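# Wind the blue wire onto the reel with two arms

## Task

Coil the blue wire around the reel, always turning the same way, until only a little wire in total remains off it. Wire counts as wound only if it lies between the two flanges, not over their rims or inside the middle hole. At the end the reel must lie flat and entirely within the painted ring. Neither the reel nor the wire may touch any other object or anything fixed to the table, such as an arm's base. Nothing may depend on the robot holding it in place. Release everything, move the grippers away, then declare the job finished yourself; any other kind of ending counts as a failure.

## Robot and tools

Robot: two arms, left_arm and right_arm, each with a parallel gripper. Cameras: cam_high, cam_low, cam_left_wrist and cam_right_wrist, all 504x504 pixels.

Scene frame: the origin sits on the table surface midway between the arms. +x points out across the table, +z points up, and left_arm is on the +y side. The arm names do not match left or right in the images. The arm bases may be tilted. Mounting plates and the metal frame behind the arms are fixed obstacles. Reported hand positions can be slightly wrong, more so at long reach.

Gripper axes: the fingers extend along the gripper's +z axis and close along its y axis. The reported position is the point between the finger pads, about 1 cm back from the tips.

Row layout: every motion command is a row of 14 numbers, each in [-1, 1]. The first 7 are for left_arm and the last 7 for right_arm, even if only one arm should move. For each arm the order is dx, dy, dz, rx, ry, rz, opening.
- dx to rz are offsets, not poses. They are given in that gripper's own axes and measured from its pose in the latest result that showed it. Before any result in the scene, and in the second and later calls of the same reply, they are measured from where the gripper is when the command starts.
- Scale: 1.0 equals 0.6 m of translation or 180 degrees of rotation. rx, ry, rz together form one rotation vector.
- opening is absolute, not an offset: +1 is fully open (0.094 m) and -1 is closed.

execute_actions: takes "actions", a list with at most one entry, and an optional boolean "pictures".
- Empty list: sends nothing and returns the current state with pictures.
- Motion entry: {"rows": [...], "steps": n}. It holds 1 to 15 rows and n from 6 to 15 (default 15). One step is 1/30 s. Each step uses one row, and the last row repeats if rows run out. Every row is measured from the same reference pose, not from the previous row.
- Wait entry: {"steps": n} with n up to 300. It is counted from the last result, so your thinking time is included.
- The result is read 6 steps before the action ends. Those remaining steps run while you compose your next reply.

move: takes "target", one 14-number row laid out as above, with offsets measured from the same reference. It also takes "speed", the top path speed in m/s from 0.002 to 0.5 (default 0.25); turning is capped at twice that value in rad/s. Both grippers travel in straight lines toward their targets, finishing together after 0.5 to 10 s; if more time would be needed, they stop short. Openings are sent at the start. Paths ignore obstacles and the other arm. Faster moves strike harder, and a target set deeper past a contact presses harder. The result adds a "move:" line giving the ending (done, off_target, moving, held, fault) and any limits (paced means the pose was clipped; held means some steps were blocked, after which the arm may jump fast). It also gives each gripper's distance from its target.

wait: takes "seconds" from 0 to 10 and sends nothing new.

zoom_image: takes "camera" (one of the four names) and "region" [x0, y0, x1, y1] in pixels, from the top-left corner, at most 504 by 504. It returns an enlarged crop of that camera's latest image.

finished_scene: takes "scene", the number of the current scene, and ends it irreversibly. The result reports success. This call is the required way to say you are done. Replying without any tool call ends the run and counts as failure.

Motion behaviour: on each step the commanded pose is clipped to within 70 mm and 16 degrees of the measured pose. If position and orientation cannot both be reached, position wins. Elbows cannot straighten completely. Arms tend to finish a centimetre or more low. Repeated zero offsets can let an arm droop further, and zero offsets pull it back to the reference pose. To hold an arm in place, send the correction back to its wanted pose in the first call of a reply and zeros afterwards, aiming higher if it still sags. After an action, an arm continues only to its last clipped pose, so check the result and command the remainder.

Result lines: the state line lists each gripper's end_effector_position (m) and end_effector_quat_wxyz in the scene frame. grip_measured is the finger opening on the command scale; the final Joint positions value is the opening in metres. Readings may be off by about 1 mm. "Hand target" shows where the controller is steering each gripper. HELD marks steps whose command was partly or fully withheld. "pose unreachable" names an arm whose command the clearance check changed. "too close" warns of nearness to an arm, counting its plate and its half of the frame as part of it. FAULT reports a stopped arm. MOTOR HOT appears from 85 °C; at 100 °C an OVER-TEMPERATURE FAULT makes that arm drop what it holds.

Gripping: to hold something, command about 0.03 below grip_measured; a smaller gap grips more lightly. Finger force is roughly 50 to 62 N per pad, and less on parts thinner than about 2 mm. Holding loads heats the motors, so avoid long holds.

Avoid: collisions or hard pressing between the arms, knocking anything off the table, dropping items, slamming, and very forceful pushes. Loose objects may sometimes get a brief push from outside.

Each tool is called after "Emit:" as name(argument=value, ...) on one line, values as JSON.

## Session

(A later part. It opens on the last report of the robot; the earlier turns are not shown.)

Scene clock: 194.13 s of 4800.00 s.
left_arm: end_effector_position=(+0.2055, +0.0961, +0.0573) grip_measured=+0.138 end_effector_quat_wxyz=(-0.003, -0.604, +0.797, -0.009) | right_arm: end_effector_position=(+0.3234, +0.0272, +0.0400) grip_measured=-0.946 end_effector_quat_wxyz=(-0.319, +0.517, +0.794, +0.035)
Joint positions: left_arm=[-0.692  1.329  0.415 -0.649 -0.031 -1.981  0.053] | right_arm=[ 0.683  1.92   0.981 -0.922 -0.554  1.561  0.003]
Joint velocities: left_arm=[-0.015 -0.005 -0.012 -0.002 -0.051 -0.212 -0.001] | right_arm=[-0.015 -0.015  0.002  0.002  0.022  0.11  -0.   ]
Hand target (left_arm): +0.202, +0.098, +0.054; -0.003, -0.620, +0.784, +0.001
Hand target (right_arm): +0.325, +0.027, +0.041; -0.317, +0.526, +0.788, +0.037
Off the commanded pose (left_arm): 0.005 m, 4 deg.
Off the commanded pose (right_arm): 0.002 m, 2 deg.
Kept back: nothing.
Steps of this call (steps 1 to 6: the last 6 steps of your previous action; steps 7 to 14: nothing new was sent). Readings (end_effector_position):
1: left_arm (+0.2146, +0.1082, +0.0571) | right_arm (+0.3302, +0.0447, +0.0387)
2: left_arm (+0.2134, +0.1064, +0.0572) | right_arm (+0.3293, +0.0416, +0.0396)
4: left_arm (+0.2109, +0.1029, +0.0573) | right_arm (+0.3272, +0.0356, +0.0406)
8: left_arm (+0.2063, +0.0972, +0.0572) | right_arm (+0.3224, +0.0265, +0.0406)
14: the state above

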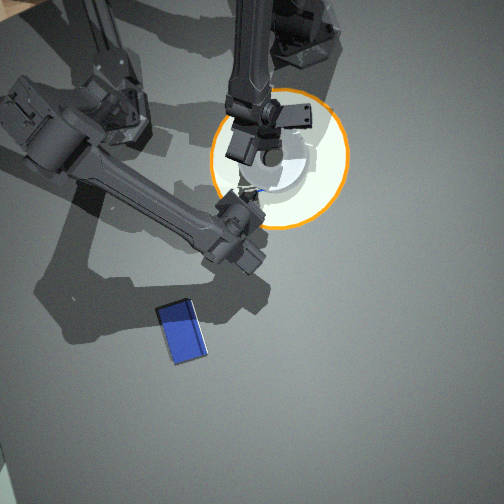

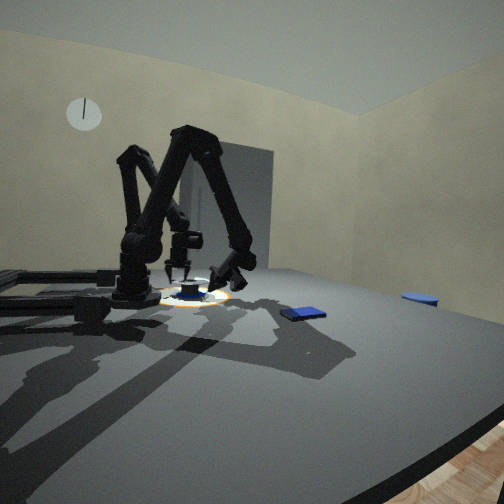

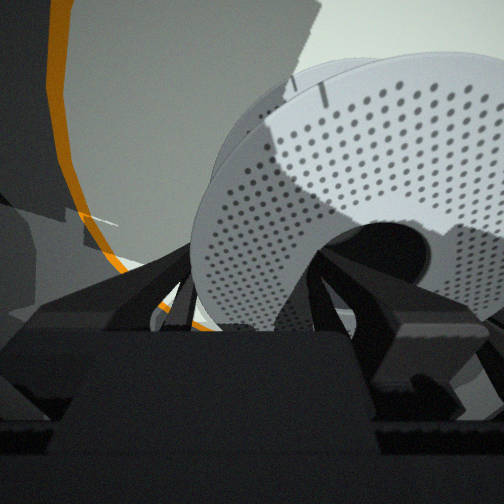

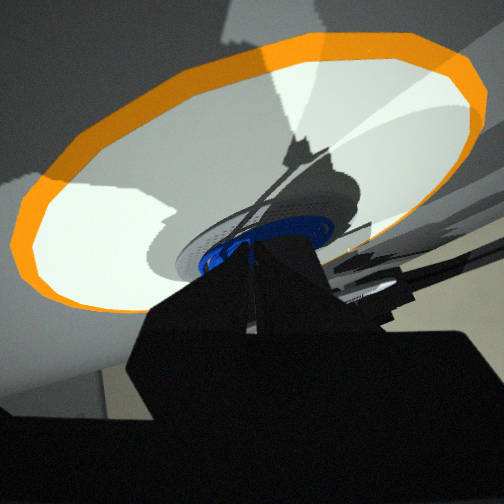

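Emit:
execute_actions(actions=[{"rows": [
[0,0,-0.002,0,0,0,0.25, 0,0,-0.003,0,0,0.005,-0.99],
[0,0,-0.004,0,0,0,0.40, 0,0,-0.003,0,0,0.005,-0.99],
[0,0,-0.005,0,0,0,0.55, 0,0,-0.003,0,0,0.005,-0.99],
[0,0,-0.006,0,0,0,0.70, 0,0,-0.003,0,0,0.005,-0.99],
[0,0,-0.006,0,0,0,0.85, 0,0,-0.003,0,0,0.005,-0.99],
[0,0,-0.006,0,0,0,0.95, 0,0,-0.003,0,0,0.005,-0.99]
], "steps": 6}])

Emit:
execute_actions(actions=[{"rows": [
[-0.006,0,-0.006,0,0.001,0.022,0.95, 0,0,-0.003,0.002,0.004,0,-0.99],
[-0.011,0,-0.006,0,0.002,0.044,0.95, 0,0,-0.003,0.004,0.008,0,-0.99],
[-0.017,-0.001,-0.006,0,0.002,0.067,0.95, 0,0,-0.003,0.006,0.012,0,-0.99],
[-0.024,-0.003,-0.006,0,0.002,0.086,0.95, 0,0,-0.003,0.008,0.016,0,-0.99],
[-0.028,-0.005,-0.006,0,0.002,0.100,0.95, 0,0,-0.003,0.010,0.020,0,-0.99],
[-0.032,-0.007,-0.006,0,0.002,0.114,0.95, 0,0,-0.003,0.012,0.024,0,-0.99],
[-0.035,-0.010,-0.006,0,0.002,0.128,0.95, 0,0,-0.003,0.014,0.028,0,-0.99],
[-0.039,-0.012,-0.006,0,0.002,0.142,0.95, 0,0,-0.003,0.016,0.032,0,-0.99],
[-0.043,-0.015,-0.006,0,0.002,0.156,0.95, 0,0,-0.003,0.018,0.036,0,-0.99],
[-0.046,-0.017,-0.006,0,0.002,0.169,0.95, 0,0,-0.003,0.020,0.040,0,-0.99],
[-0.050,-0.020,-0.006,0,0.002,0.183,0.95, 0,0,-0.003,0.022,0.044,0,-0.99],
[-0.053,-0.023,-0.006,0,0.002,0.197,0.95, 0,0,-0.003,0.024,0.048,0,-0.99],
[-0.056,-0.027,-0.006,0,0.002,0.211,0.95, 0,0,-0.003,0.026,0.052,0,-0.99],
[-0.059,-0.030,-0.006,0,0.002,0.225,0.95, 0,0,-0.003,0.027,0.054,0,-0.99],
[-0.062,-0.034,-0.006,0,0.002,0.239,0.95, 0,0,-0.003,0.027,0.054,0,-0.99]
], "steps": 15}])

Emit:
execute_actions(actions=[{"rows": [
[-0.021,-0.014,-0.006,0.002,0.003,0.086,0.95, 0,0,-0.003,0.003,0.006,0.010,-0.99],
[-0.025,-0.018,-0.006,0.003,0.004,0.100,0.95, 0,0,-0.003,0.003,0.006,0.020,-0.99],
[-0.029,-0.022,-0.006,0.003,0.005,0.114,0.95, 0,0,-0.003,0.003,0.006,0.030,-0.99],
[-0.032,-0.027,-0.006,0.003,0.005,0.128,0.95, 0,0,-0.003,0.003,0.006,0.040,-0.99],
[-0.036,-0.030,-0.006,0.003,0.005,0.142,0.95, 0,0,-0.003,0.003,0.006,0.050,-0.99],
[-0.040,-0.034,-0.006,0.003,0.005,0.156,0.95, 0,0,-0.003,0.003,0.006,0.060,-0.99],
[-0.043,-0.036,-0.006,0.003,0.005,0.169,0.95, 0,0,-0.003,0.003,0.006,0.070,-0.99],
[-0.047,-0.038,-0.006,0.003,0.005,0.183,0.95, 0,0,-0.003,0.003,0.006,0.080,-0.99],
[-0.050,-0.040,-0.006,0.003,0.005,0.197,0.95, 0,0,-0.003,0.003,0.006,0.090,-0.99],
[-0.054,-0.043,-0.006,0.003,0.005,0.211,0.95, 0,0,-0.003,0.003,0.006,0.100,-0.99],
[-0.057,-0.045,-0.006,0.003,0.005,0.225,0.95, 0,0,-0.003,0.003,0.006,0.100,-0.99],
[-0.060,-0.048,-0.006,0.003,0.005,0.239,0.95, 0,0,-0.003,0.003,0.006,0.100,-0.99],
[-0.063,-0.050,-0.006,0.003,0.005,0.253,0.95, 0,0,-0.003,0.003,0.006,0.100,-0.99],
[-0.066,-0.053,-0.006,0.003,0.005,0.267,0.95, 0,0,-0.003,0.003,0.006,0.100,-0.99],
[-0.069,-0.056,-0.006,0.003,0.005,0.281,0.95, 0,0,-0.003,0.003,0.006,0.100,-0.99]
], "steps": 15}])

Emit:
execute_actions(actions=[{"steps": 15}], pictures=true)

Emit:
zoom_image(camera="cam_low", region=[165, 260, 255, 315])

Scene clock: 196.10 s of 4800.00 s.
left_arm: end_effector_position=(+0.2055, +0.0961, +0.0573) grip_measured=+0.138 end_effector_quat_wxyz=(-0.003, -0.614, +0.789, -0.009) | right_arm: end_effector_position=(+0.3234, +0.0272, +0.0400) grip_measured=-0.946 end_effector_quat_wxyz=(-0.319, +0.522, +0.790, +0.033)
Joint positions: left_arm=[-0.692  1.329  0.415 -0.649 -0.031 -2.005  0.053] | right_arm=[ 0.683  1.92   0.981 -0.922 -0.554  1.574  0.003]
Joint velocities: left_arm=[ 0.005 -0.005 -0.007 -0.007 -0.095 -0.007 -0.001] | right_arm=[-0.024 -0.005 -0.007 -0.007  0.007  0.037 -0.001]
Kept back: the last 6 steps of this action.
Steps of this call (steps 1 to 59: nothing new was sent). Readings (end_effector_position):
1: left_arm (+0.2055, +0.0961, +0.0573) | right_arm (+0.3234, +0.0272, +0.0400)
2: left_arm (+0.2055, +0.0961, +0.0573) | right_arm (+0.3234, +0.0272, +0.0400)
4: left_arm (+0.2055, +0.0961, +0.0573) | right_arm (+0.3234, +0.0272, +0.0400)
8: left_arm (+0.2055, +0.0961, +0.0573) | right_arm (+0.3234, +0.0272, +0.0400)
59: the state above

Scene clock: 196.60 s of 4800.00 s.
left_arm: end_effector_position=(+0.2160, +0.1116, +0.0588) grip_measured=+0.948 end_effector_quat_wxyz=(+0.005, -0.495, +0.869, -0.006) | right_arm: end_effector_position=(+0.3149, +0.0280, +0.0471) grip_measured=-0.946 end_effector_quat_wxyz=(-0.366, +0.517, +0.773, +0.042)
Joint positions: left_arm=[-0.622  1.318  0.415 -0.658 -0.045 -1.649  0.092] | right_arm=[ 0.663  1.932  0.982 -0.97  -0.642  1.533  0.003]
Joint velocities: left_arm=[ 0.357 -0.005 -0.007  0.012 -0.037  1.399  0.   ] | right_arm=[-0.161  0.181  0.022 -0.256 -0.227 -0.227 -0.   ]
Off your previous action's commanded pose (left_arm): 0.004 m, 1 deg at its last step (step 6 of this call).
Off your previous action's commanded pose (right_arm): 0.002 m, 0 deg at its last step (step 6 of this call).
Steps of this call (steps 1 to 6: the last 6 steps of your previous action; steps 7 to 15: the first 9 steps of this action, its rows measured from where the robot was after step 6). Readings (end_effector_position):
6: left_arm (+0.2046, +0.0969, +0.0573) | right_arm (+0.3234, +0.0272, +0.0400)
7: left_arm (+0.2044, +0.0971, +0.0574) | right_arm (+0.3232, +0.0277, +0.0404)
8: left_arm (+0.2044, +0.0974, +0.0575) | right_arm (+0.3225, +0.0287, +0.0413)
10: left_arm (+0.2064, +0.0996, +0.0581) | right_arm (+0.3202, +0.0301, +0.0439)
14: left_arm (+0.2143, +0.1091, +0.0589) | right_arm (+0.3158, +0.0289, +0.0472)
15: the state above

Scene clock: 197.10 s of 4800.00 s.
left_arm: end_effector_position=(+0.2379, +0.1347, +0.0555) grip_measured=+0.948 end_effector_quat_wxyz=(+0.003, -0.197, +0.980, +0.006) | right_arm: end_effector_position=(+0.3112, +0.0240, +0.0429) grip_measured=-0.946 end_effector_quat_wxyz=(-0.413, +0.568, +0.712, +0.010)
Joint positions: left_arm=[-0.496  1.355  0.44  -0.658 -0.054 -0.886  0.092] | right_arm=[ 0.632  1.986  1.002 -1.03  -0.71   1.62   0.003]
Joint velocities: left_arm=[ 0.181  0.19   0.212 -0.002 -0.095  1.399 -0.   ] | right_arm=[ 0.005  0.005 -0.002 -0.007 -0.037  0.784 -0.001]
Off your previous action's commanded pose (left_arm): 0.010 m, 13 deg at its last step (step 6 of this call).
Off your previous action's commanded pose (right_arm): 0.012 m, 2 deg at its last step (step 6 of this call).
Steps of this call (steps 1 to 6: the last 6 steps of your previous action; steps 7 to 15: the first 9 steps of this action, its rows measured from where the robot was after step 6). Readings (end_effector_position):
6: left_arm (+0.2241, +0.1247, +0.0582) | right_arm (+0.3128, +0.0239, +0.0421)
7: left_arm (+0.2255, +0.1272, +0.0581) | right_arm (+0.3126, +0.0237, +0.0416)
8: left_arm (+0.2265, +0.1292, +0.0579) | right_arm (+0.3124, +0.0237, +0.0417)
10: left_arm (+0.2280, +0.1321, +0.0572) | right_arm (+0.3118, +0.0239, +0.0424)
14: left_arm (+0.2350, +0.1345, +0.0555) | right_arm (+0.3113, +0.0241, +0.0429)
15: the state above

Scene clock: 197.60 s of 4800.00 s.
left_arm: end_effector_position=(+0.2622, +0.1343, +0.0576) grip_measured=+0.948 end_effector_quat_wxyz=(+0.005, +0.020, +1.000, +0.005) | right_arm: end_effector_position=(+0.3110, +0.0240, +0.0430) grip_measured=-0.946 end_effector_quat_wxyz=(-0.413, +0.617, +0.670, -0.020)
Joint positions: left_arm=[-0.455  1.399  0.494 -0.658 -0.054 -0.407  0.092] | right_arm=[ 0.632  1.986  1.002 -1.031 -0.71   1.763  0.003]
Joint velocities: left_arm=[-0.015  0.015 -0.017  0.002  0.037  0.154 -0.001] | right_arm=[-0.015 -0.015  0.017 -0.007 -0.051  0.022  0.   ]
Hand target (left_arm): +0.276, +0.131, +0.063; +0.010, +0.031, +0.999, +0.001
Hand target (right_arm): +0.314, +0.023, +0.043; -0.413, +0.624, +0.663, -0.023
Off the commanded pose (left_arm): 0.016 m, 3 deg.
Off the commanded pose (right_arm): 0.003 m, 1 deg.
Kept back: nothing.
Steps of this call (steps 1 to 6: the last 6 steps of your previous action; steps 7 to 15: nothing new was sent). Readings (end_effector_position):
1: left_arm (+0.2409, +0.1347, +0.0557) | right_arm (+0.3111, +0.0240, +0.0430)
2: left_arm (+0.2439, +0.1348, +0.0559) | right_arm (+0.3110, +0.0240, +0.0430)
4: left_arm (+0.2503, +0.1347, +0.0567) | right_arm (+0.3110, +0.0240, +0.0430)
8: left_arm (+0.2604, +0.1346, +0.0574) | right_arm (+0.3110, +0.0240, +0.0430)
15: the state above

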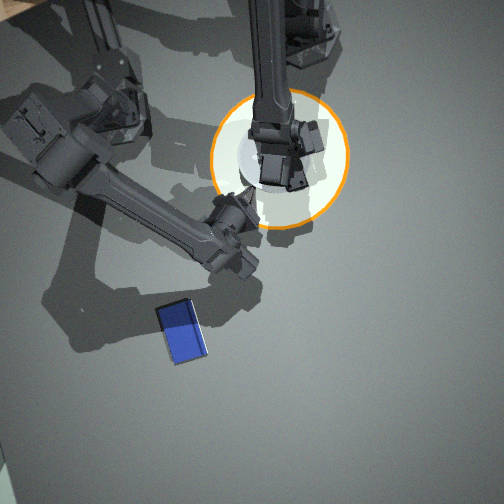

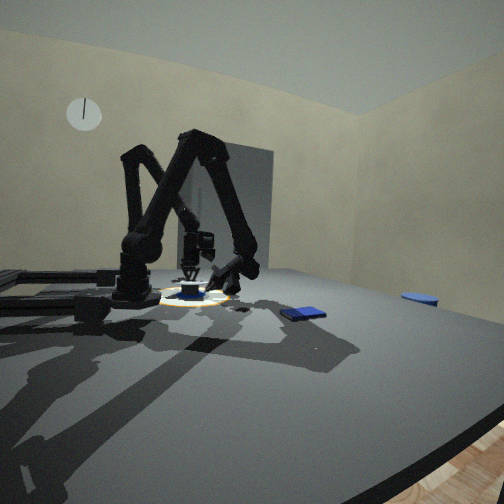

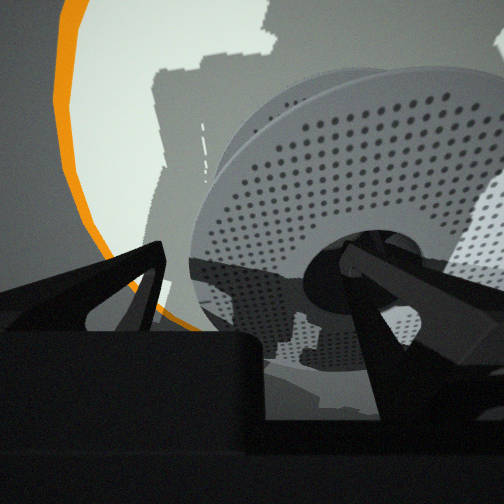

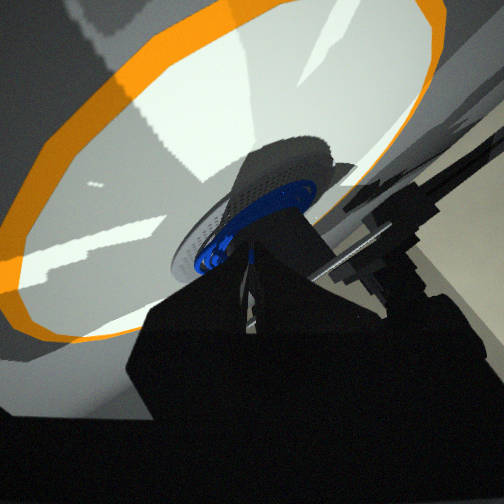

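Region (165, 260, 255, 315) of cam_low's 504x504 image, scaled by 5.600, with more detail than that image has.

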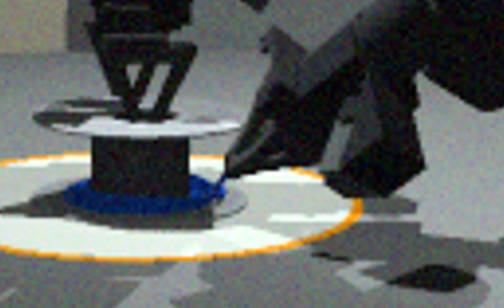

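Emit:
execute_actions(actions=[{"rows": [
[0.002,0.002,0,0.002,0.002,0.005,0.85, 0.000,0.004,0.001,0.003,0.003,0.003,-0.99],
[0.004,0.004,0.001,0.004,0.004,0.005,0.75, 0.001,0.008,0.002,0.006,0.006,0.003,-0.99],
[0.006,0.006,0.002,0.005,0.005,0.005,0.65, 0.002,0.012,0.003,0.009,0.009,0.003,-0.99],
[0.006,0.007,0.002,0.005,0.005,0.005,0.55, 0.003,0.015,0.004,0.012,0.012,0.003,-0.99],
[0.006,0.007,0.002,0.005,0.005,0.005,0.46, 0.003,0.018,0.005,0.015,0.015,0.003,-0.99],
[0.006,0.007,0.002,0.005,0.005,0.005,0.38, 0.003,0.020,0.006,0.018,0.018,0.003,-0.99],
[0.006,0.007,0.002,0.005,0.005,0.005,0.31, 0.003,0.020,0.006,0.021,0.021,0.003,-0.99],
[0.006,0.007,0.002,0.005,0.005,0.005,0.25, 0.003,0.020,0.006,0.024,0.024,0.003,-0.99],
[0.006,0.007,0.002,0.005,0.005,0.005,0.21, 0.003,0.020,0.006,0.026,0.026,0.003,-0.99],
[0.006,0.007,0.002,0.005,0.005,0.005,0.18, 0.003,0.020,0.006,0.028,0.027,0.003,-0.99],
[0.006,0.007,0.002,0.005,0.005,0.005,0.155, 0.003,0.020,0.006,0.028,0.027,0.003,-0.99],
[0.006,0.007,0.002,0.005,0.005,0.005,0.135, 0.003,0.020,0.006,0.028,0.027,0.003,-0.99],
[0.006,0.007,0.002,0.005,0.005,0.005,0.115, 0.003,0.020,0.006,0.028,0.027,0.003,-0.99]
], "steps": 14}])

Emit:
execute_actions(actions=[{"steps": 10}], pictures=true)

Emit:
zoom_image(camera="cam_low", region=[165, 260, 255, 315])

Emit:
zoom_image(camera="cam_right_wrist", region=[150, 150, 400, 340])

Scene clock: 199.30 s of 4800.00 s.
left_arm: end_effector_position=(+0.2620, +0.1339, +0.0575) grip_measured=+0.283 end_effector_quat_wxyz=(+0.002, +0.029, +1.000, -0.003) | right_arm: end_effector_position=(+0.3094, +0.0307, +0.0419) grip_measured=-0.946 end_effector_quat_wxyz=(-0.448, +0.612, +0.651, -0.022)
Joint positions: left_arm=[-0.445  1.399  0.494 -0.658 -0.037 -0.378  0.06 ] | right_arm=[ 0.628  2.03   1.026 -1.07  -0.777  1.737  0.003]
Joint velocities: left_arm=[ 0.005  0.005 -0.007 -0.002 -0.066 -0.022 -0.063] | right_arm=[-0.093  0.357  0.173 -0.276 -0.286 -0.256 -0.001]
Steps of this call (steps 1 to 43: nothing new was sent; steps 44 to 51: the first 8 steps of this action). Readings (end_effector_position):
44: left_arm (+0.2620, +0.1339, +0.0576) | right_arm (+0.3110, +0.0245, +0.0435)
45: left_arm (+0.2617, +0.1331, +0.0576) | right_arm (+0.3108, +0.0254, +0.0441)
47: left_arm (+0.2613, +0.1324, +0.0576) | right_arm (+0.3097, +0.0275, +0.0453)
51: the state above

Scene clock: 199.63 s of 4800.00 s.
left_arm: end_effector_position=(+0.2618, +0.1342, +0.0574) grip_measured=+0.139 end_effector_quat_wxyz=(+0.001, +0.030, +1.000, -0.003) | right_arm: end_effector_position=(+0.3086, +0.0274, +0.0345) grip_measured=-0.946 end_effector_quat_wxyz=(-0.466, +0.606, +0.644, -0.030)
Joint positions: left_arm=[-0.444  1.399  0.493 -0.658 -0.037 -0.375  0.054] | right_arm=[ 0.613  2.074  1.046 -1.108 -0.794  1.691  0.003]
Joint velocities: left_arm=[-0.015  0.005  0.007 -0.002 -0.007 -0.007  0.   ] | right_arm=[-0.005 -0.005  0.007  0.002 -0.007 -0.066 -0.   ]
Hand target (left_arm): +0.259, +0.139, +0.056; -0.003, +0.028, +1.000, -0.003
Hand target (right_arm): +0.319, +0.029, +0.035; -0.467, +0.603, +0.647, -0.024
Off the commanded pose (left_arm): 0.005 m, 1 deg.
Off the commanded pose (right_arm): 0.011 m, 1 deg.
Kept back: nothing.
Steps of this call (steps 1 to 6: the last 6 steps of your previous action; steps 7 to 10: nothing new was sent). Readings (end_effector_position):
1: left_arm (+0.2620, +0.1340, +0.0575) | right_arm (+0.3096, +0.0307, +0.0402)
2: left_arm (+0.2621, +0.1342, +0.0575) | right_arm (+0.3094, +0.0302, +0.0385)
4: left_arm (+0.2618, +0.1342, +0.0574) | right_arm (+0.3091, +0.0285, +0.0353)
8: left_arm (+0.2618, +0.1342, +0.0574) | right_arm (+0.3082, +0.0271, +0.0341)
10: the state above

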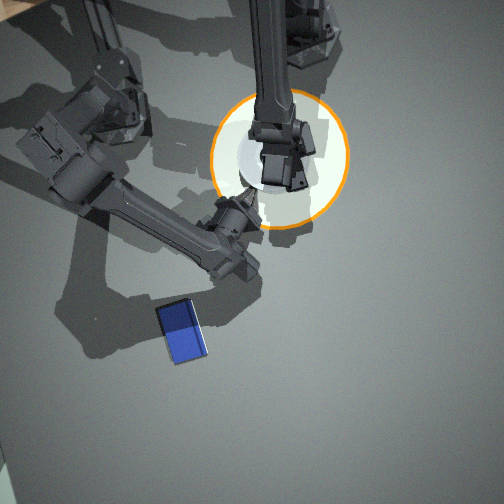

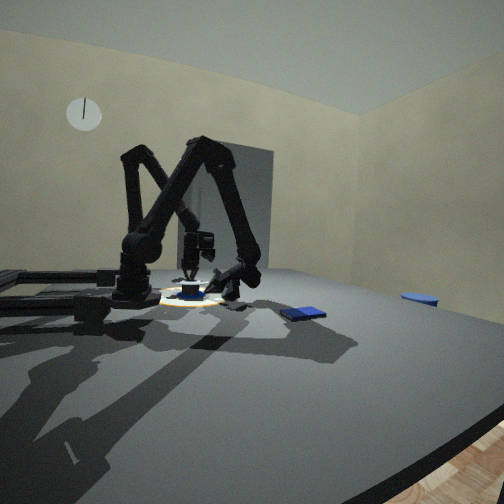

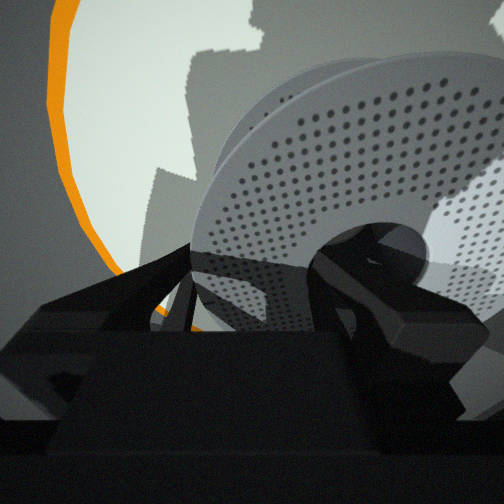

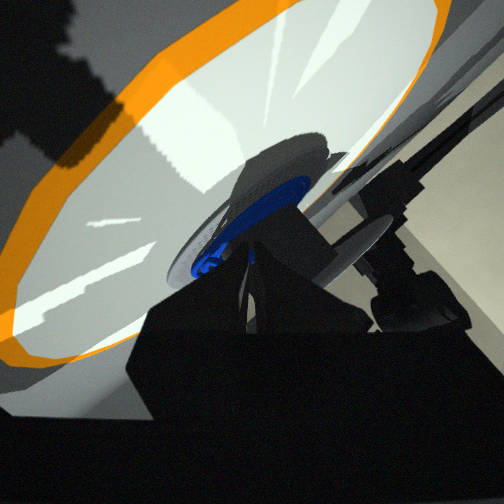

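Region (165, 260, 255, 315) of cam_low's 504x504 image, scaled by 5.600, with more detail than that image has.

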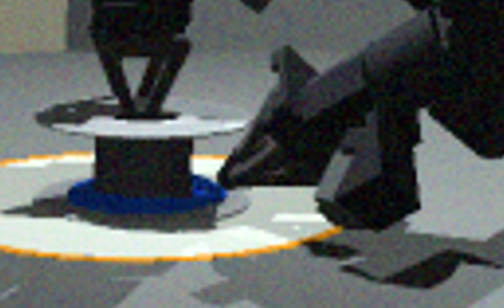

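Region (150, 150, 400, 340) of cam_right_wrist's 504x504 image, scaled by 2.016, with more detail than that image has; it fills the top 383 rows of this view, and the rest is white.

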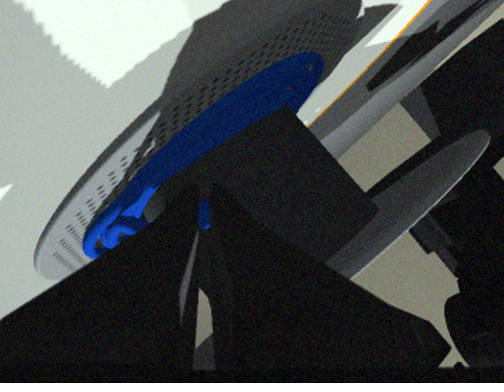

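Emit:
execute_actions(actions=[{"rows": [
[0.004,0.003,0.004,-0.002,-0.001,-0.022,0.115, 0.004,0.006,-0.005,0,0,0.006,-0.99],
[0.008,0.004,0.004,-0.004,-0.002,-0.044,0.115, 0.004,0.006,-0.005,0,0,0.012,-0.99],
[0.013,0.004,0.004,-0.005,-0.003,-0.067,0.115, 0.004,0.006,-0.005,0,0,0.018,-0.99],
[0.0206,0.003,0.004,-0.006,-0.004,-0.086,0.115, 0.005,0.006,-0.004,0,0,0.024,-0.99],
[0.0252,0.002,0.004,-0.006,-0.004,-0.100,0.115, 0.006,0.005,-0.002,0,0,0.030,-0.99],
[0.0298,0.001,0.004,-0.006,-0.004,-0.114,0.115, 0.007,0.005,0.000,0,0,0.036,-0.99],
[0.0334,-0.001,0.004,-0.006,-0.004,-0.128,0.115, 0.008,0.004,0.001,0,0,0.042,-0.99],
[0.038,-0.002,0.004,-0.006,-0.004,-0.142,0.115, 0.009,0.004,0.003,0,0,0.048,-0.99],
[0.0426,-0.004,0.004,-0.006,-0.004,-0.156,0.115, 0.010,0.003,0.005,0,0,0.054,-0.99],
[0.0462,-0.005,0.004,-0.006,-0.004,-0.169,0.115, 0.011,0.003,0.006,0,0,0.060,-0.99],
[0.0508,-0.007,0.004,-0.006,-0.004,-0.183,0.115, 0.012,0.002,0.008,0,0,0.066,-0.99],
[0.0544,-0.009,0.004,-0.006,-0.004,-0.197,0.115, 0.013,0.002,0.009,0,0,0.072,-0.99],
[0.059,-0.012,0.004,-0.006,-0.004,-0.211,0.115, 0.014,0.001,0.011,0,0,0.078,-0.99],
[0.0626,-0.014,0.004,-0.006,-0.004,-0.225,0.115, 0.015,0.001,0.013,0,0,0.084,-0.99],
[0.0662,-0.017,0.004,-0.006,-0.004,-0.239,0.115, 0.016,0.000,0.014,0,0,0.090,-0.99]
], "steps": 15}])

Emit:
execute_actions(actions=[{"steps": 14}], pictures=true)

Emit:
zoom_image(camera="cam_low", region=[165, 260, 255, 315])

Emit:
zoom_image(camera="cam_right_wrist", region=[150, 130, 400, 340])

Scene clock: 200.87 s of 4800.00 s.
left_arm: end_effector_position=(+0.2479, +0.1350, +0.0570) grip_measured=+0.139 end_effector_quat_wxyz=(+0.002, -0.109, +0.994, -0.003) | right_arm: end_effector_position=(+0.3089, +0.0290, +0.0356) grip_measured=-0.946 end_effector_quat_wxyz=(-0.467, +0.635, +0.614, -0.050)
Joint positions: left_arm=[-0.465  1.367  0.459 -0.655 -0.038 -0.675  0.054] | right_arm=[ 0.615  2.074  1.047 -1.109 -0.802  1.785  0.003]
Joint velocities: left_arm=[-0.21  -0.161 -0.154 -0.012  0.066 -1.341 -0.   ] | right_arm=[ 0.044 -0.005 -0.007 -0.002 -0.081  0.52  -0.001]
Steps of this call (steps 1 to 28: nothing new was sent; steps 29 to 37: the first 9 steps of this action). Readings (end_effector_position):
29: left_arm (+0.2618, +0.1343, +0.0574) | right_arm (+0.3092, +0.0276, +0.0347)
30: left_arm (+0.2613, +0.1346, +0.0572) | right_arm (+0.3092, +0.0276, +0.0347)
32: left_arm (+0.2597, +0.1352, +0.0571) | right_arm (+0.3092, +0.0276, +0.0347)
36: left_arm (+0.2506, +0.1355, +0.0571) | right_arm (+0.3091, +0.0284, +0.0353)
37: the state above

Scene clock: 201.33 s of 4800.00 s.
left_arm: end_effector_position=(+0.2279, +0.1251, +0.0570) grip_measured=+0.139 end_effector_quat_wxyz=(-0.001, -0.299, +0.954, -0.006) | right_arm: end_effector_position=(+0.3039, +0.0385, +0.0359) grip_measured=-0.946 end_effector_quat_wxyz=(-0.461, +0.682, +0.560, -0.093)
Joint positions: left_arm=[-0.536  1.333  0.424 -0.655 -0.032 -1.134  0.054] | right_arm=[ 0.641  2.074  1.047 -1.097 -0.813  1.976  0.003]
Joint velocities: left_arm=[ 0.005 -0.005 -0.002  0.002 -0.037 -0.256  0.   ] | right_arm=[ 0.005 -0.005 -0.007 -0.002 -0.051  0.081 -0.   ]
Hand target (left_arm): +0.222, +0.127, +0.055; -0.003, -0.324, +0.946, -0.003
Hand target (right_arm): +0.305, +0.040, +0.035; -0.460, +0.688, +0.554, -0.096
Off the commanded pose (left_arm): 0.007 m, 5 deg.
Off the commanded pose (right_arm): 0.002 m, 1 deg.
Kept back: nothing.
Steps of this call (steps 1 to 6: the last 6 steps of your previous action; steps 7 to 14: nothing new was sent). Readings (end_effector_position):
1: left_arm (+0.2455, +0.1342, +0.0571) | right_arm (+0.3085, +0.0296, +0.0358)
2: left_arm (+0.2428, +0.1332, +0.0571) | right_arm (+0.3078, +0.0306, +0.0360)
4: left_arm (+0.2378, +0.1311, +0.0570) | right_arm (+0.3064, +0.0328, +0.0364)
8: left_arm (+0.2296, +0.1263, +0.0570) | right_arm (+0.3038, +0.0372, +0.0364)
14: the state above

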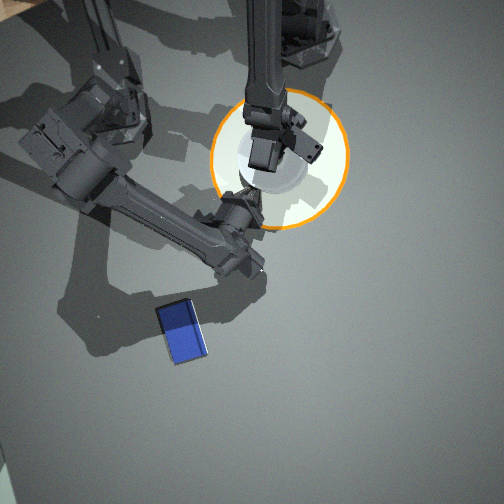

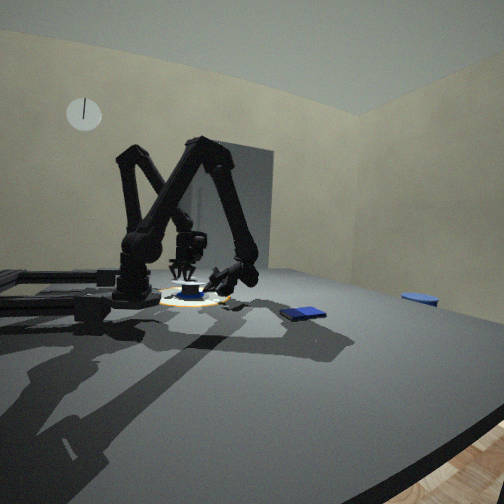

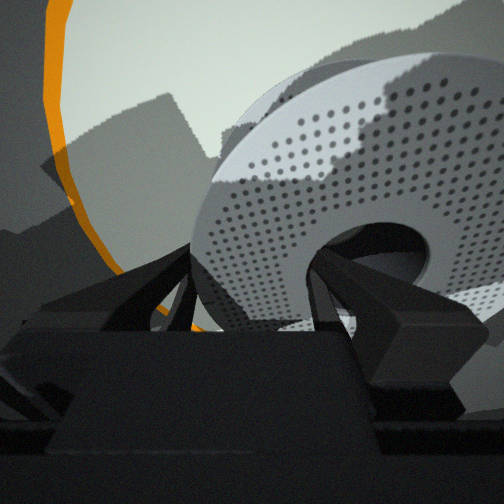

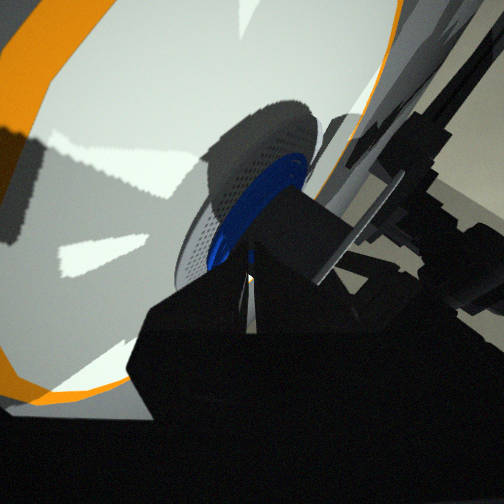

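Region (165, 260, 255, 315) of cam_low's 504x504 image, scaled by 5.600, with more detail than that image has.

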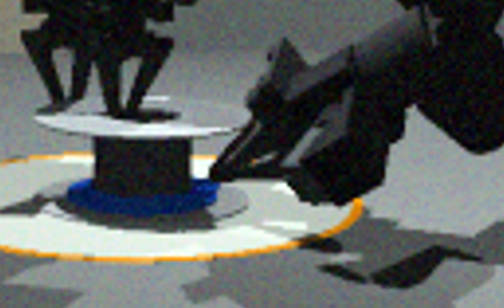

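Region (150, 130, 400, 340) of cam_right_wrist's 504x504 image, scaled by 2.016, with more detail than that image has; it fills the top 423 rows of this view, and the rest is white.

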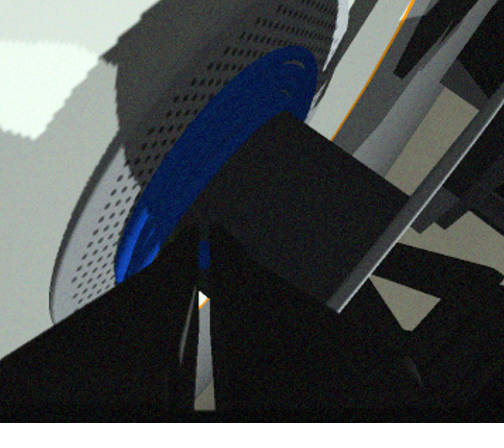

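Emit:
execute_actions(actions=[{"rows": [
[0.006,0.004,0.005,-0.002,-0.002,-0.030,0.115, -0.001,0.003,0.002,0,0,0,-0.99],
[0.010,0.006,0.005,-0.004,-0.004,-0.050,0.115, -0.002,0.005,0.004,0,0,0,-0.99],
[0.015,0.007,0.005,-0.005,-0.006,-0.069,0.115, -0.003,0.007,0.006,0.002,0.001,0,-0.99],
[0.020,0.007,0.005,-0.006,-0.007,-0.086,0.115, -0.004,0.009,0.008,0.004,0.002,0,-0.99],
[0.024,0.006,0.005,-0.006,-0.007,-0.100,0.115, -0.004,0.010,0.009,0.006,0.003,0,-0.99],
[0.028,0.005,0.005,-0.006,-0.007,-0.114,0.115, -0.004,0.010,0.010,0.008,0.004,0,-0.99],
[0.031,0.003,0.005,-0.006,-0.007,-0.128,0.115, -0.004,0.010,0.010,0.010,0.005,0,-0.99],
[0.035,0.002,0.005,-0.006,-0.007,-0.142,0.115, -0.003,0.010,0.011,0.012,0.006,0,-0.99],
[0.039,0.000,0.005,-0.006,-0.007,-0.156,0.115, -0.003,0.010,0.011,0.014,0.007,0,-0.99],
[0.042,-0.001,0.005,-0.006,-0.007,-0.169,0.115, -0.003,0.009,0.012,0.016,0.008,0,-0.99],
[0.046,-0.003,0.005,-0.006,-0.007,-0.183,0.115, -0.002,0.009,0.012,0.018,0.009,0,-0.99],
[0.049,-0.005,0.005,-0.006,-0.007,-0.197,0.115, -0.002,0.009,0.013,0.020,0.010,0,-0.99],
[0.053,-0.008,0.005,-0.006,-0.007,-0.211,0.115, -0.001,0.008,0.013,0.022,0.011,0,-0.99],
[0.056,-0.010,0.005,-0.006,-0.007,-0.225,0.115, -0.001,0.008,0.013,0.024,0.012,0,-0.99],
[0.060,-0.013,0.005,-0.006,-0.007,-0.235,0.115, -0.001,0.008,0.013,0.025,0.013,0,-0.99]
], "steps": 15}])

Emit:
execute_actions(actions=[{"steps": 14}], pictures=true)

Emit:
zoom_image(camera="cam_low", region=[165, 260, 255, 315])

Emit:
zoom_image(camera="cam_right_wrist", region=[150, 130, 400, 340])

Scene clock: 203.70 s of 4800.00 s.
left_arm: end_effector_position=(+0.2173, +0.1131, +0.0570) grip_measured=+0.139 end_effector_quat_wxyz=(-0.001, -0.416, +0.909, -0.006) | right_arm: end_effector_position=(+0.3041, +0.0415, +0.0330) grip_measured=-0.946 end_effector_quat_wxyz=(-0.473, +0.679, +0.554, -0.088)
Joint positions: left_arm=[-0.604  1.329  0.417 -0.655 -0.033 -1.454  0.053] | right_arm=[ 0.639  2.091  1.051 -1.092 -0.84   1.968  0.003]
Joint velocities: left_arm=[-0.298  0.005 -0.007 -0.002 -0.051 -1.443 -0.001] | right_arm=[-0.015  0.142  0.032 -0.037 -0.183 -0.11  -0.001]
Steps of this call (steps 1 to 62: nothing new was sent; steps 63 to 71: the first 9 steps of this action). Readings (end_effector_position):
63: left_arm (+0.2279, +0.1250, +0.0570) | right_arm (+0.3041, +0.0387, +0.0358)
64: left_arm (+0.2278, +0.1248, +0.0570) | right_arm (+0.3042, +0.0387, +0.0357)
66: left_arm (+0.2258, +0.1227, +0.0569) | right_arm (+0.3046, +0.0394, +0.0356)
70: left_arm (+0.2188, +0.1152, +0.0570) | right_arm (+0.3043, +0.0411, +0.0340)
71: the state above

Scene clock: 204.17 s of 4800.00 s.
left_arm: end_effector_position=(+0.2052, +0.0955, +0.0578) grip_measured=+0.139 end_effector_quat_wxyz=(-0.007, -0.572, +0.820, -0.009) | right_arm: end_effector_position=(+0.2995, +0.0443, +0.0306) grip_measured=-0.946 end_effector_quat_wxyz=(-0.496, +0.667, +0.548, -0.093)
Joint positions: left_arm=[-0.688  1.329  0.417 -0.653 -0.022 -1.898  0.053] | right_arm=[ 0.639  2.126  1.065 -1.13  -0.879  1.918  0.003]
Joint velocities: left_arm=[-0.015 -0.024 -0.007 -0.017 -0.007 -0.183  0.   ] | right_arm=[-0.015 -0.005 -0.002  0.027  0.007 -0.022 -0.   ]
Hand target (left_arm): +0.203, +0.099, +0.054; -0.007, -0.601, +0.799, -0.000
Hand target (right_arm): +0.302, +0.042, +0.027; -0.499, +0.667, +0.545, -0.099
Off the commanded pose (left_arm): 0.005 m, 8 deg; orientation clipped at the last step of the last action.
Off the commanded pose (right_arm): 0.004 m, 1 deg.
Kept back: nothing.
Steps of this call (steps 1 to 6: the last 6 steps of your previous action; steps 7 to 14: nothing new was sent). Readings (end_effector_position):
1: left_arm (+0.2159, +0.1111, +0.0571) | right_arm (+0.3034, +0.0420, +0.0323)
2: left_arm (+0.2145, +0.1090, +0.0572) | right_arm (+0.3026, +0.0424, +0.0316)
4: left_arm (+0.2116, +0.1048, +0.0574) | right_arm (+0.3016, +0.0433, +0.0307)
8: left_arm (+0.2058, +0.0968, +0.0578) | right_arm (+0.3002, +0.0446, +0.0301)
14: the state above

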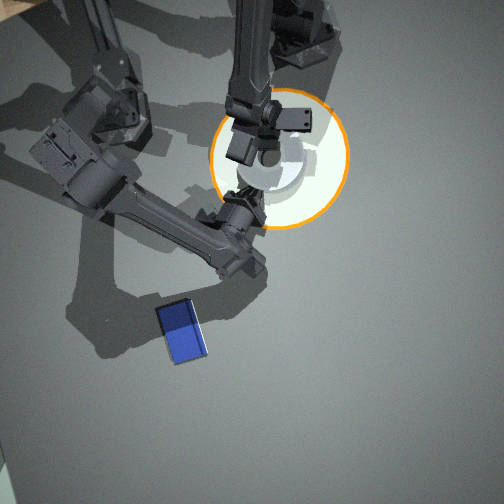

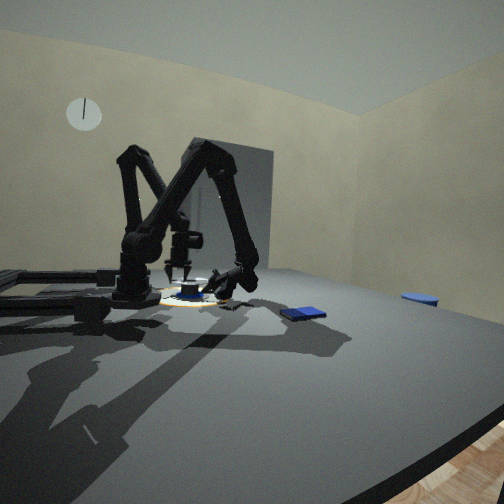

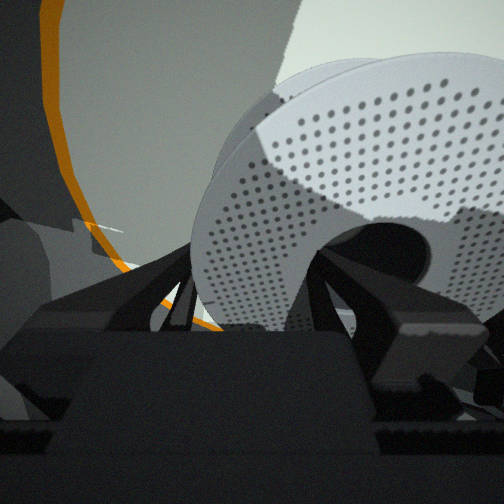

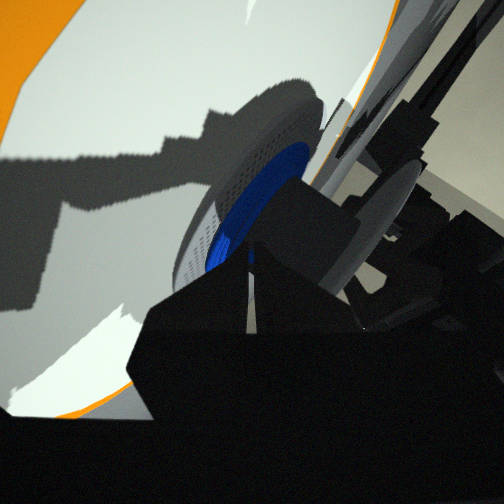

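Region (165, 260, 255, 315) of cam_low's 504x504 image, scaled by 5.600, with more detail than that image has.

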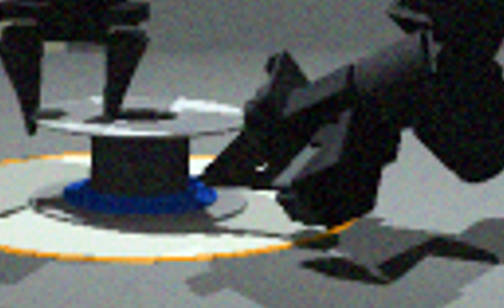

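Region (150, 130, 400, 340) of cam_right_wrist's 504x504 image, scaled by 2.016, with more detail than that image has; it fills the top 423 rows of this view, and the rest is white.

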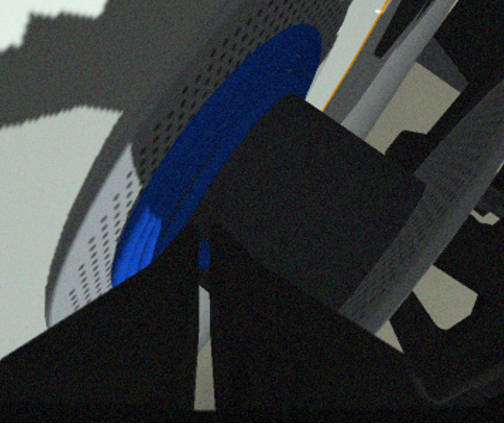

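Emit:
execute_actions(actions=[{"rows": [
[0.003,0.004,0.004,-0.002,0,-0.025,0.115, 0,0.002,0.002,0,0,0,-0.99],
[0.005,0.004,0.004,-0.002,0,-0.030,0.115, 0,0.003,0.004,0,0,0,-0.99],
[0.007,0.004,0.004,-0.002,0,-0.035,0.115, -0.001,0.004,0.006,0,0,0,-0.99],
[0.008,0.004,0.004,-0.002,0,-0.040,0.115, -0.001,0.004,0.008,0,0,0,-0.99],
[0.009,0.004,0.004,-0.002,0,-0.045,0.115, -0.002,0.004,0.010,0,0,0,-0.99],
[0.010,0.004,0.004,-0.002,0,-0.050,0.115, -0.002,0.004,0.012,0,0,0,-0.99],
[0.010,0.004,0.004,-0.002,0,-0.050,0.115, -0.002,0.004,0.014,0,0,0,-0.99],
[0.010,0.004,0.004,-0.002,0,-0.050,0.115, -0.002,0.004,0.016,0,0,0,-0.99]
], "steps": 10}])

Emit:
execute_actions(actions=[{"steps": 12}], pictures=true)

Emit:
zoom_image(camera="cam_low", region=[165, 260, 255, 315])

Scene clock: 205.13 s of 4800.00 s.
left_arm: end_effector_position=(+0.2049, +0.0930, +0.0579) grip_measured=+0.139 end_effector_quat_wxyz=(-0.008, -0.592, +0.806, -0.012) | right_arm: end_effector_position=(+0.3014, +0.0460, +0.0308) grip_measured=-0.946 end_effector_quat_wxyz=(-0.498, +0.665, +0.550, -0.088)
Joint positions: left_arm=[-0.694  1.329  0.417 -0.648 -0.018 -1.952  0.053] | right_arm=[ 0.64   2.126  1.068 -1.124 -0.885  1.914  0.003]
Joint velocities: left_arm=[-0.073 -0.015  0.012  0.012  0.022 -0.374 -0.   ] | right_arm=[ 0.024  0.015  0.017  0.061 -0.022 -0.007  0.001]
Steps of this call (steps 1 to 25: nothing new was sent; steps 26 to 29: the first 4 steps of this action). Readings (end_effector_position):
26: left_arm (+0.2055, +0.0945, +0.0579) | right_arm (+0.3006, +0.0451, +0.0310)
27: left_arm (+0.2054, +0.0941, +0.0579) | right_arm (+0.3008, +0.0453, +0.0310)
29: the state above

Scene clock: 205.53 s of 4800.00 s.
left_arm: end_effector_position=(+0.2034, +0.0910, +0.0580) grip_measured=+0.139 end_effector_quat_wxyz=(-0.009, -0.622, +0.783, -0.012) | right_arm: end_effector_position=(+0.3016, +0.0508, +0.0293) grip_measured=-0.946 end_effector_quat_wxyz=(-0.497, +0.664, +0.553, -0.082)
Joint positions: left_arm=[-0.706  1.329  0.417 -0.647 -0.018 -2.039  0.053] | right_arm=[ 0.649  2.126  1.068 -1.102 -0.89   1.925  0.003]
Joint velocities: left_arm=[-0.005 -0.015  0.012 -0.017  0.051 -0.081 -0.001] | right_arm=[ 0.015 -0.015 -0.012  0.007  0.022 -0.022 -0.001]
Hand target (left_arm): +0.201, +0.091, +0.056; -0.010, -0.634, +0.773, -0.006
Hand target (right_arm): +0.294, +0.049, +0.024; -0.497, +0.666, +0.548, -0.093
Off the commanded pose (left_arm): 0.004 m, 2 deg.
Off the commanded pose (right_arm): 0.010 m, 1 deg.
Kept back: nothing.
Steps of this call (steps 1 to 6: the last 6 steps of your previous action; steps 7 to 12: nothing new was sent). Readings (end_effector_position):
1: left_arm (+0.2046, +0.0925, +0.0579) | right_arm (+0.3015, +0.0465, +0.0307)
2: left_arm (+0.2042, +0.0920, +0.0580) | right_arm (+0.3015, +0.0473, +0.0305)
4: left_arm (+0.2037, +0.0914, +0.0580) | right_arm (+0.3017, +0.0488, +0.0300)
8: left_arm (+0.2035, +0.0911, +0.0580) | right_arm (+0.3017, +0.0504, +0.0293)
12: the state above

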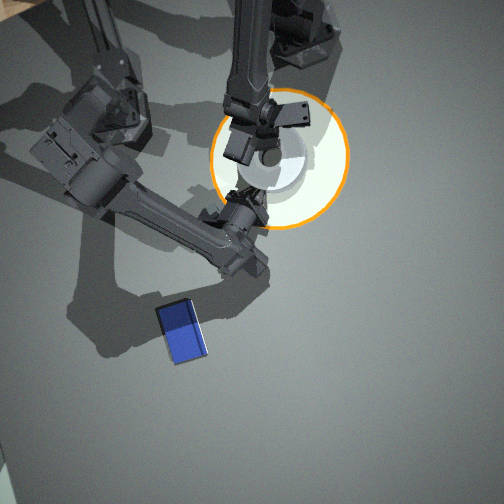

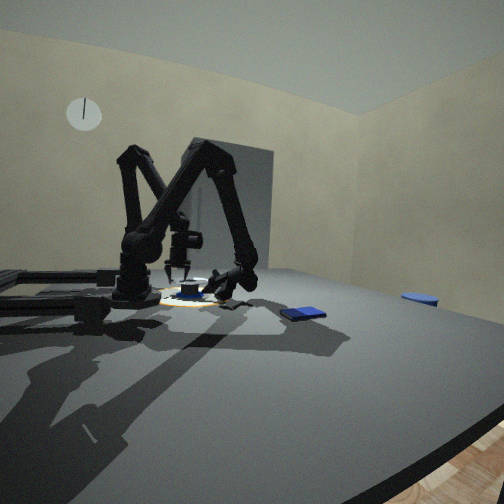

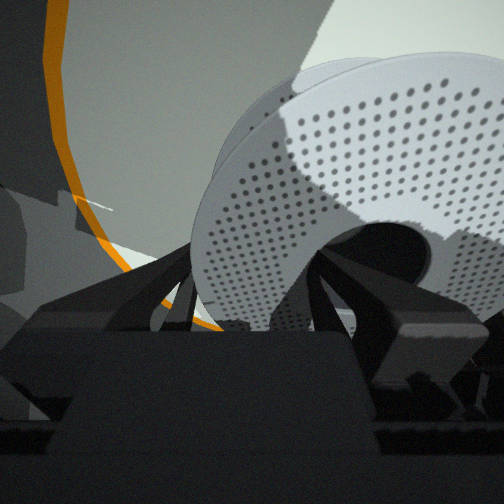

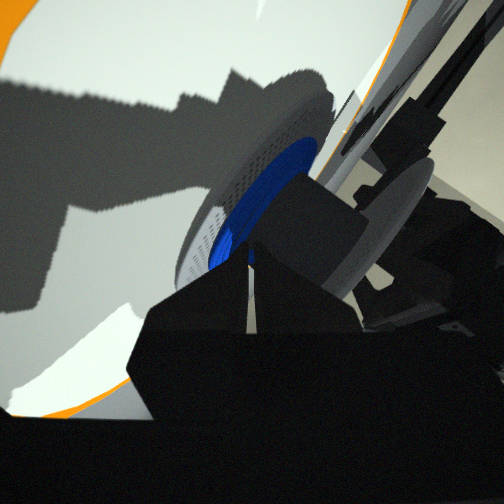

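Region (165, 260, 255, 315) of cam_low's 504x504 image, scaled by 5.600, with more detail than that image has.

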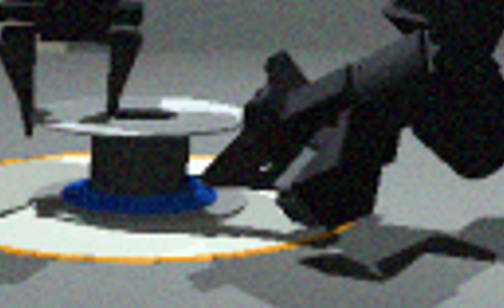

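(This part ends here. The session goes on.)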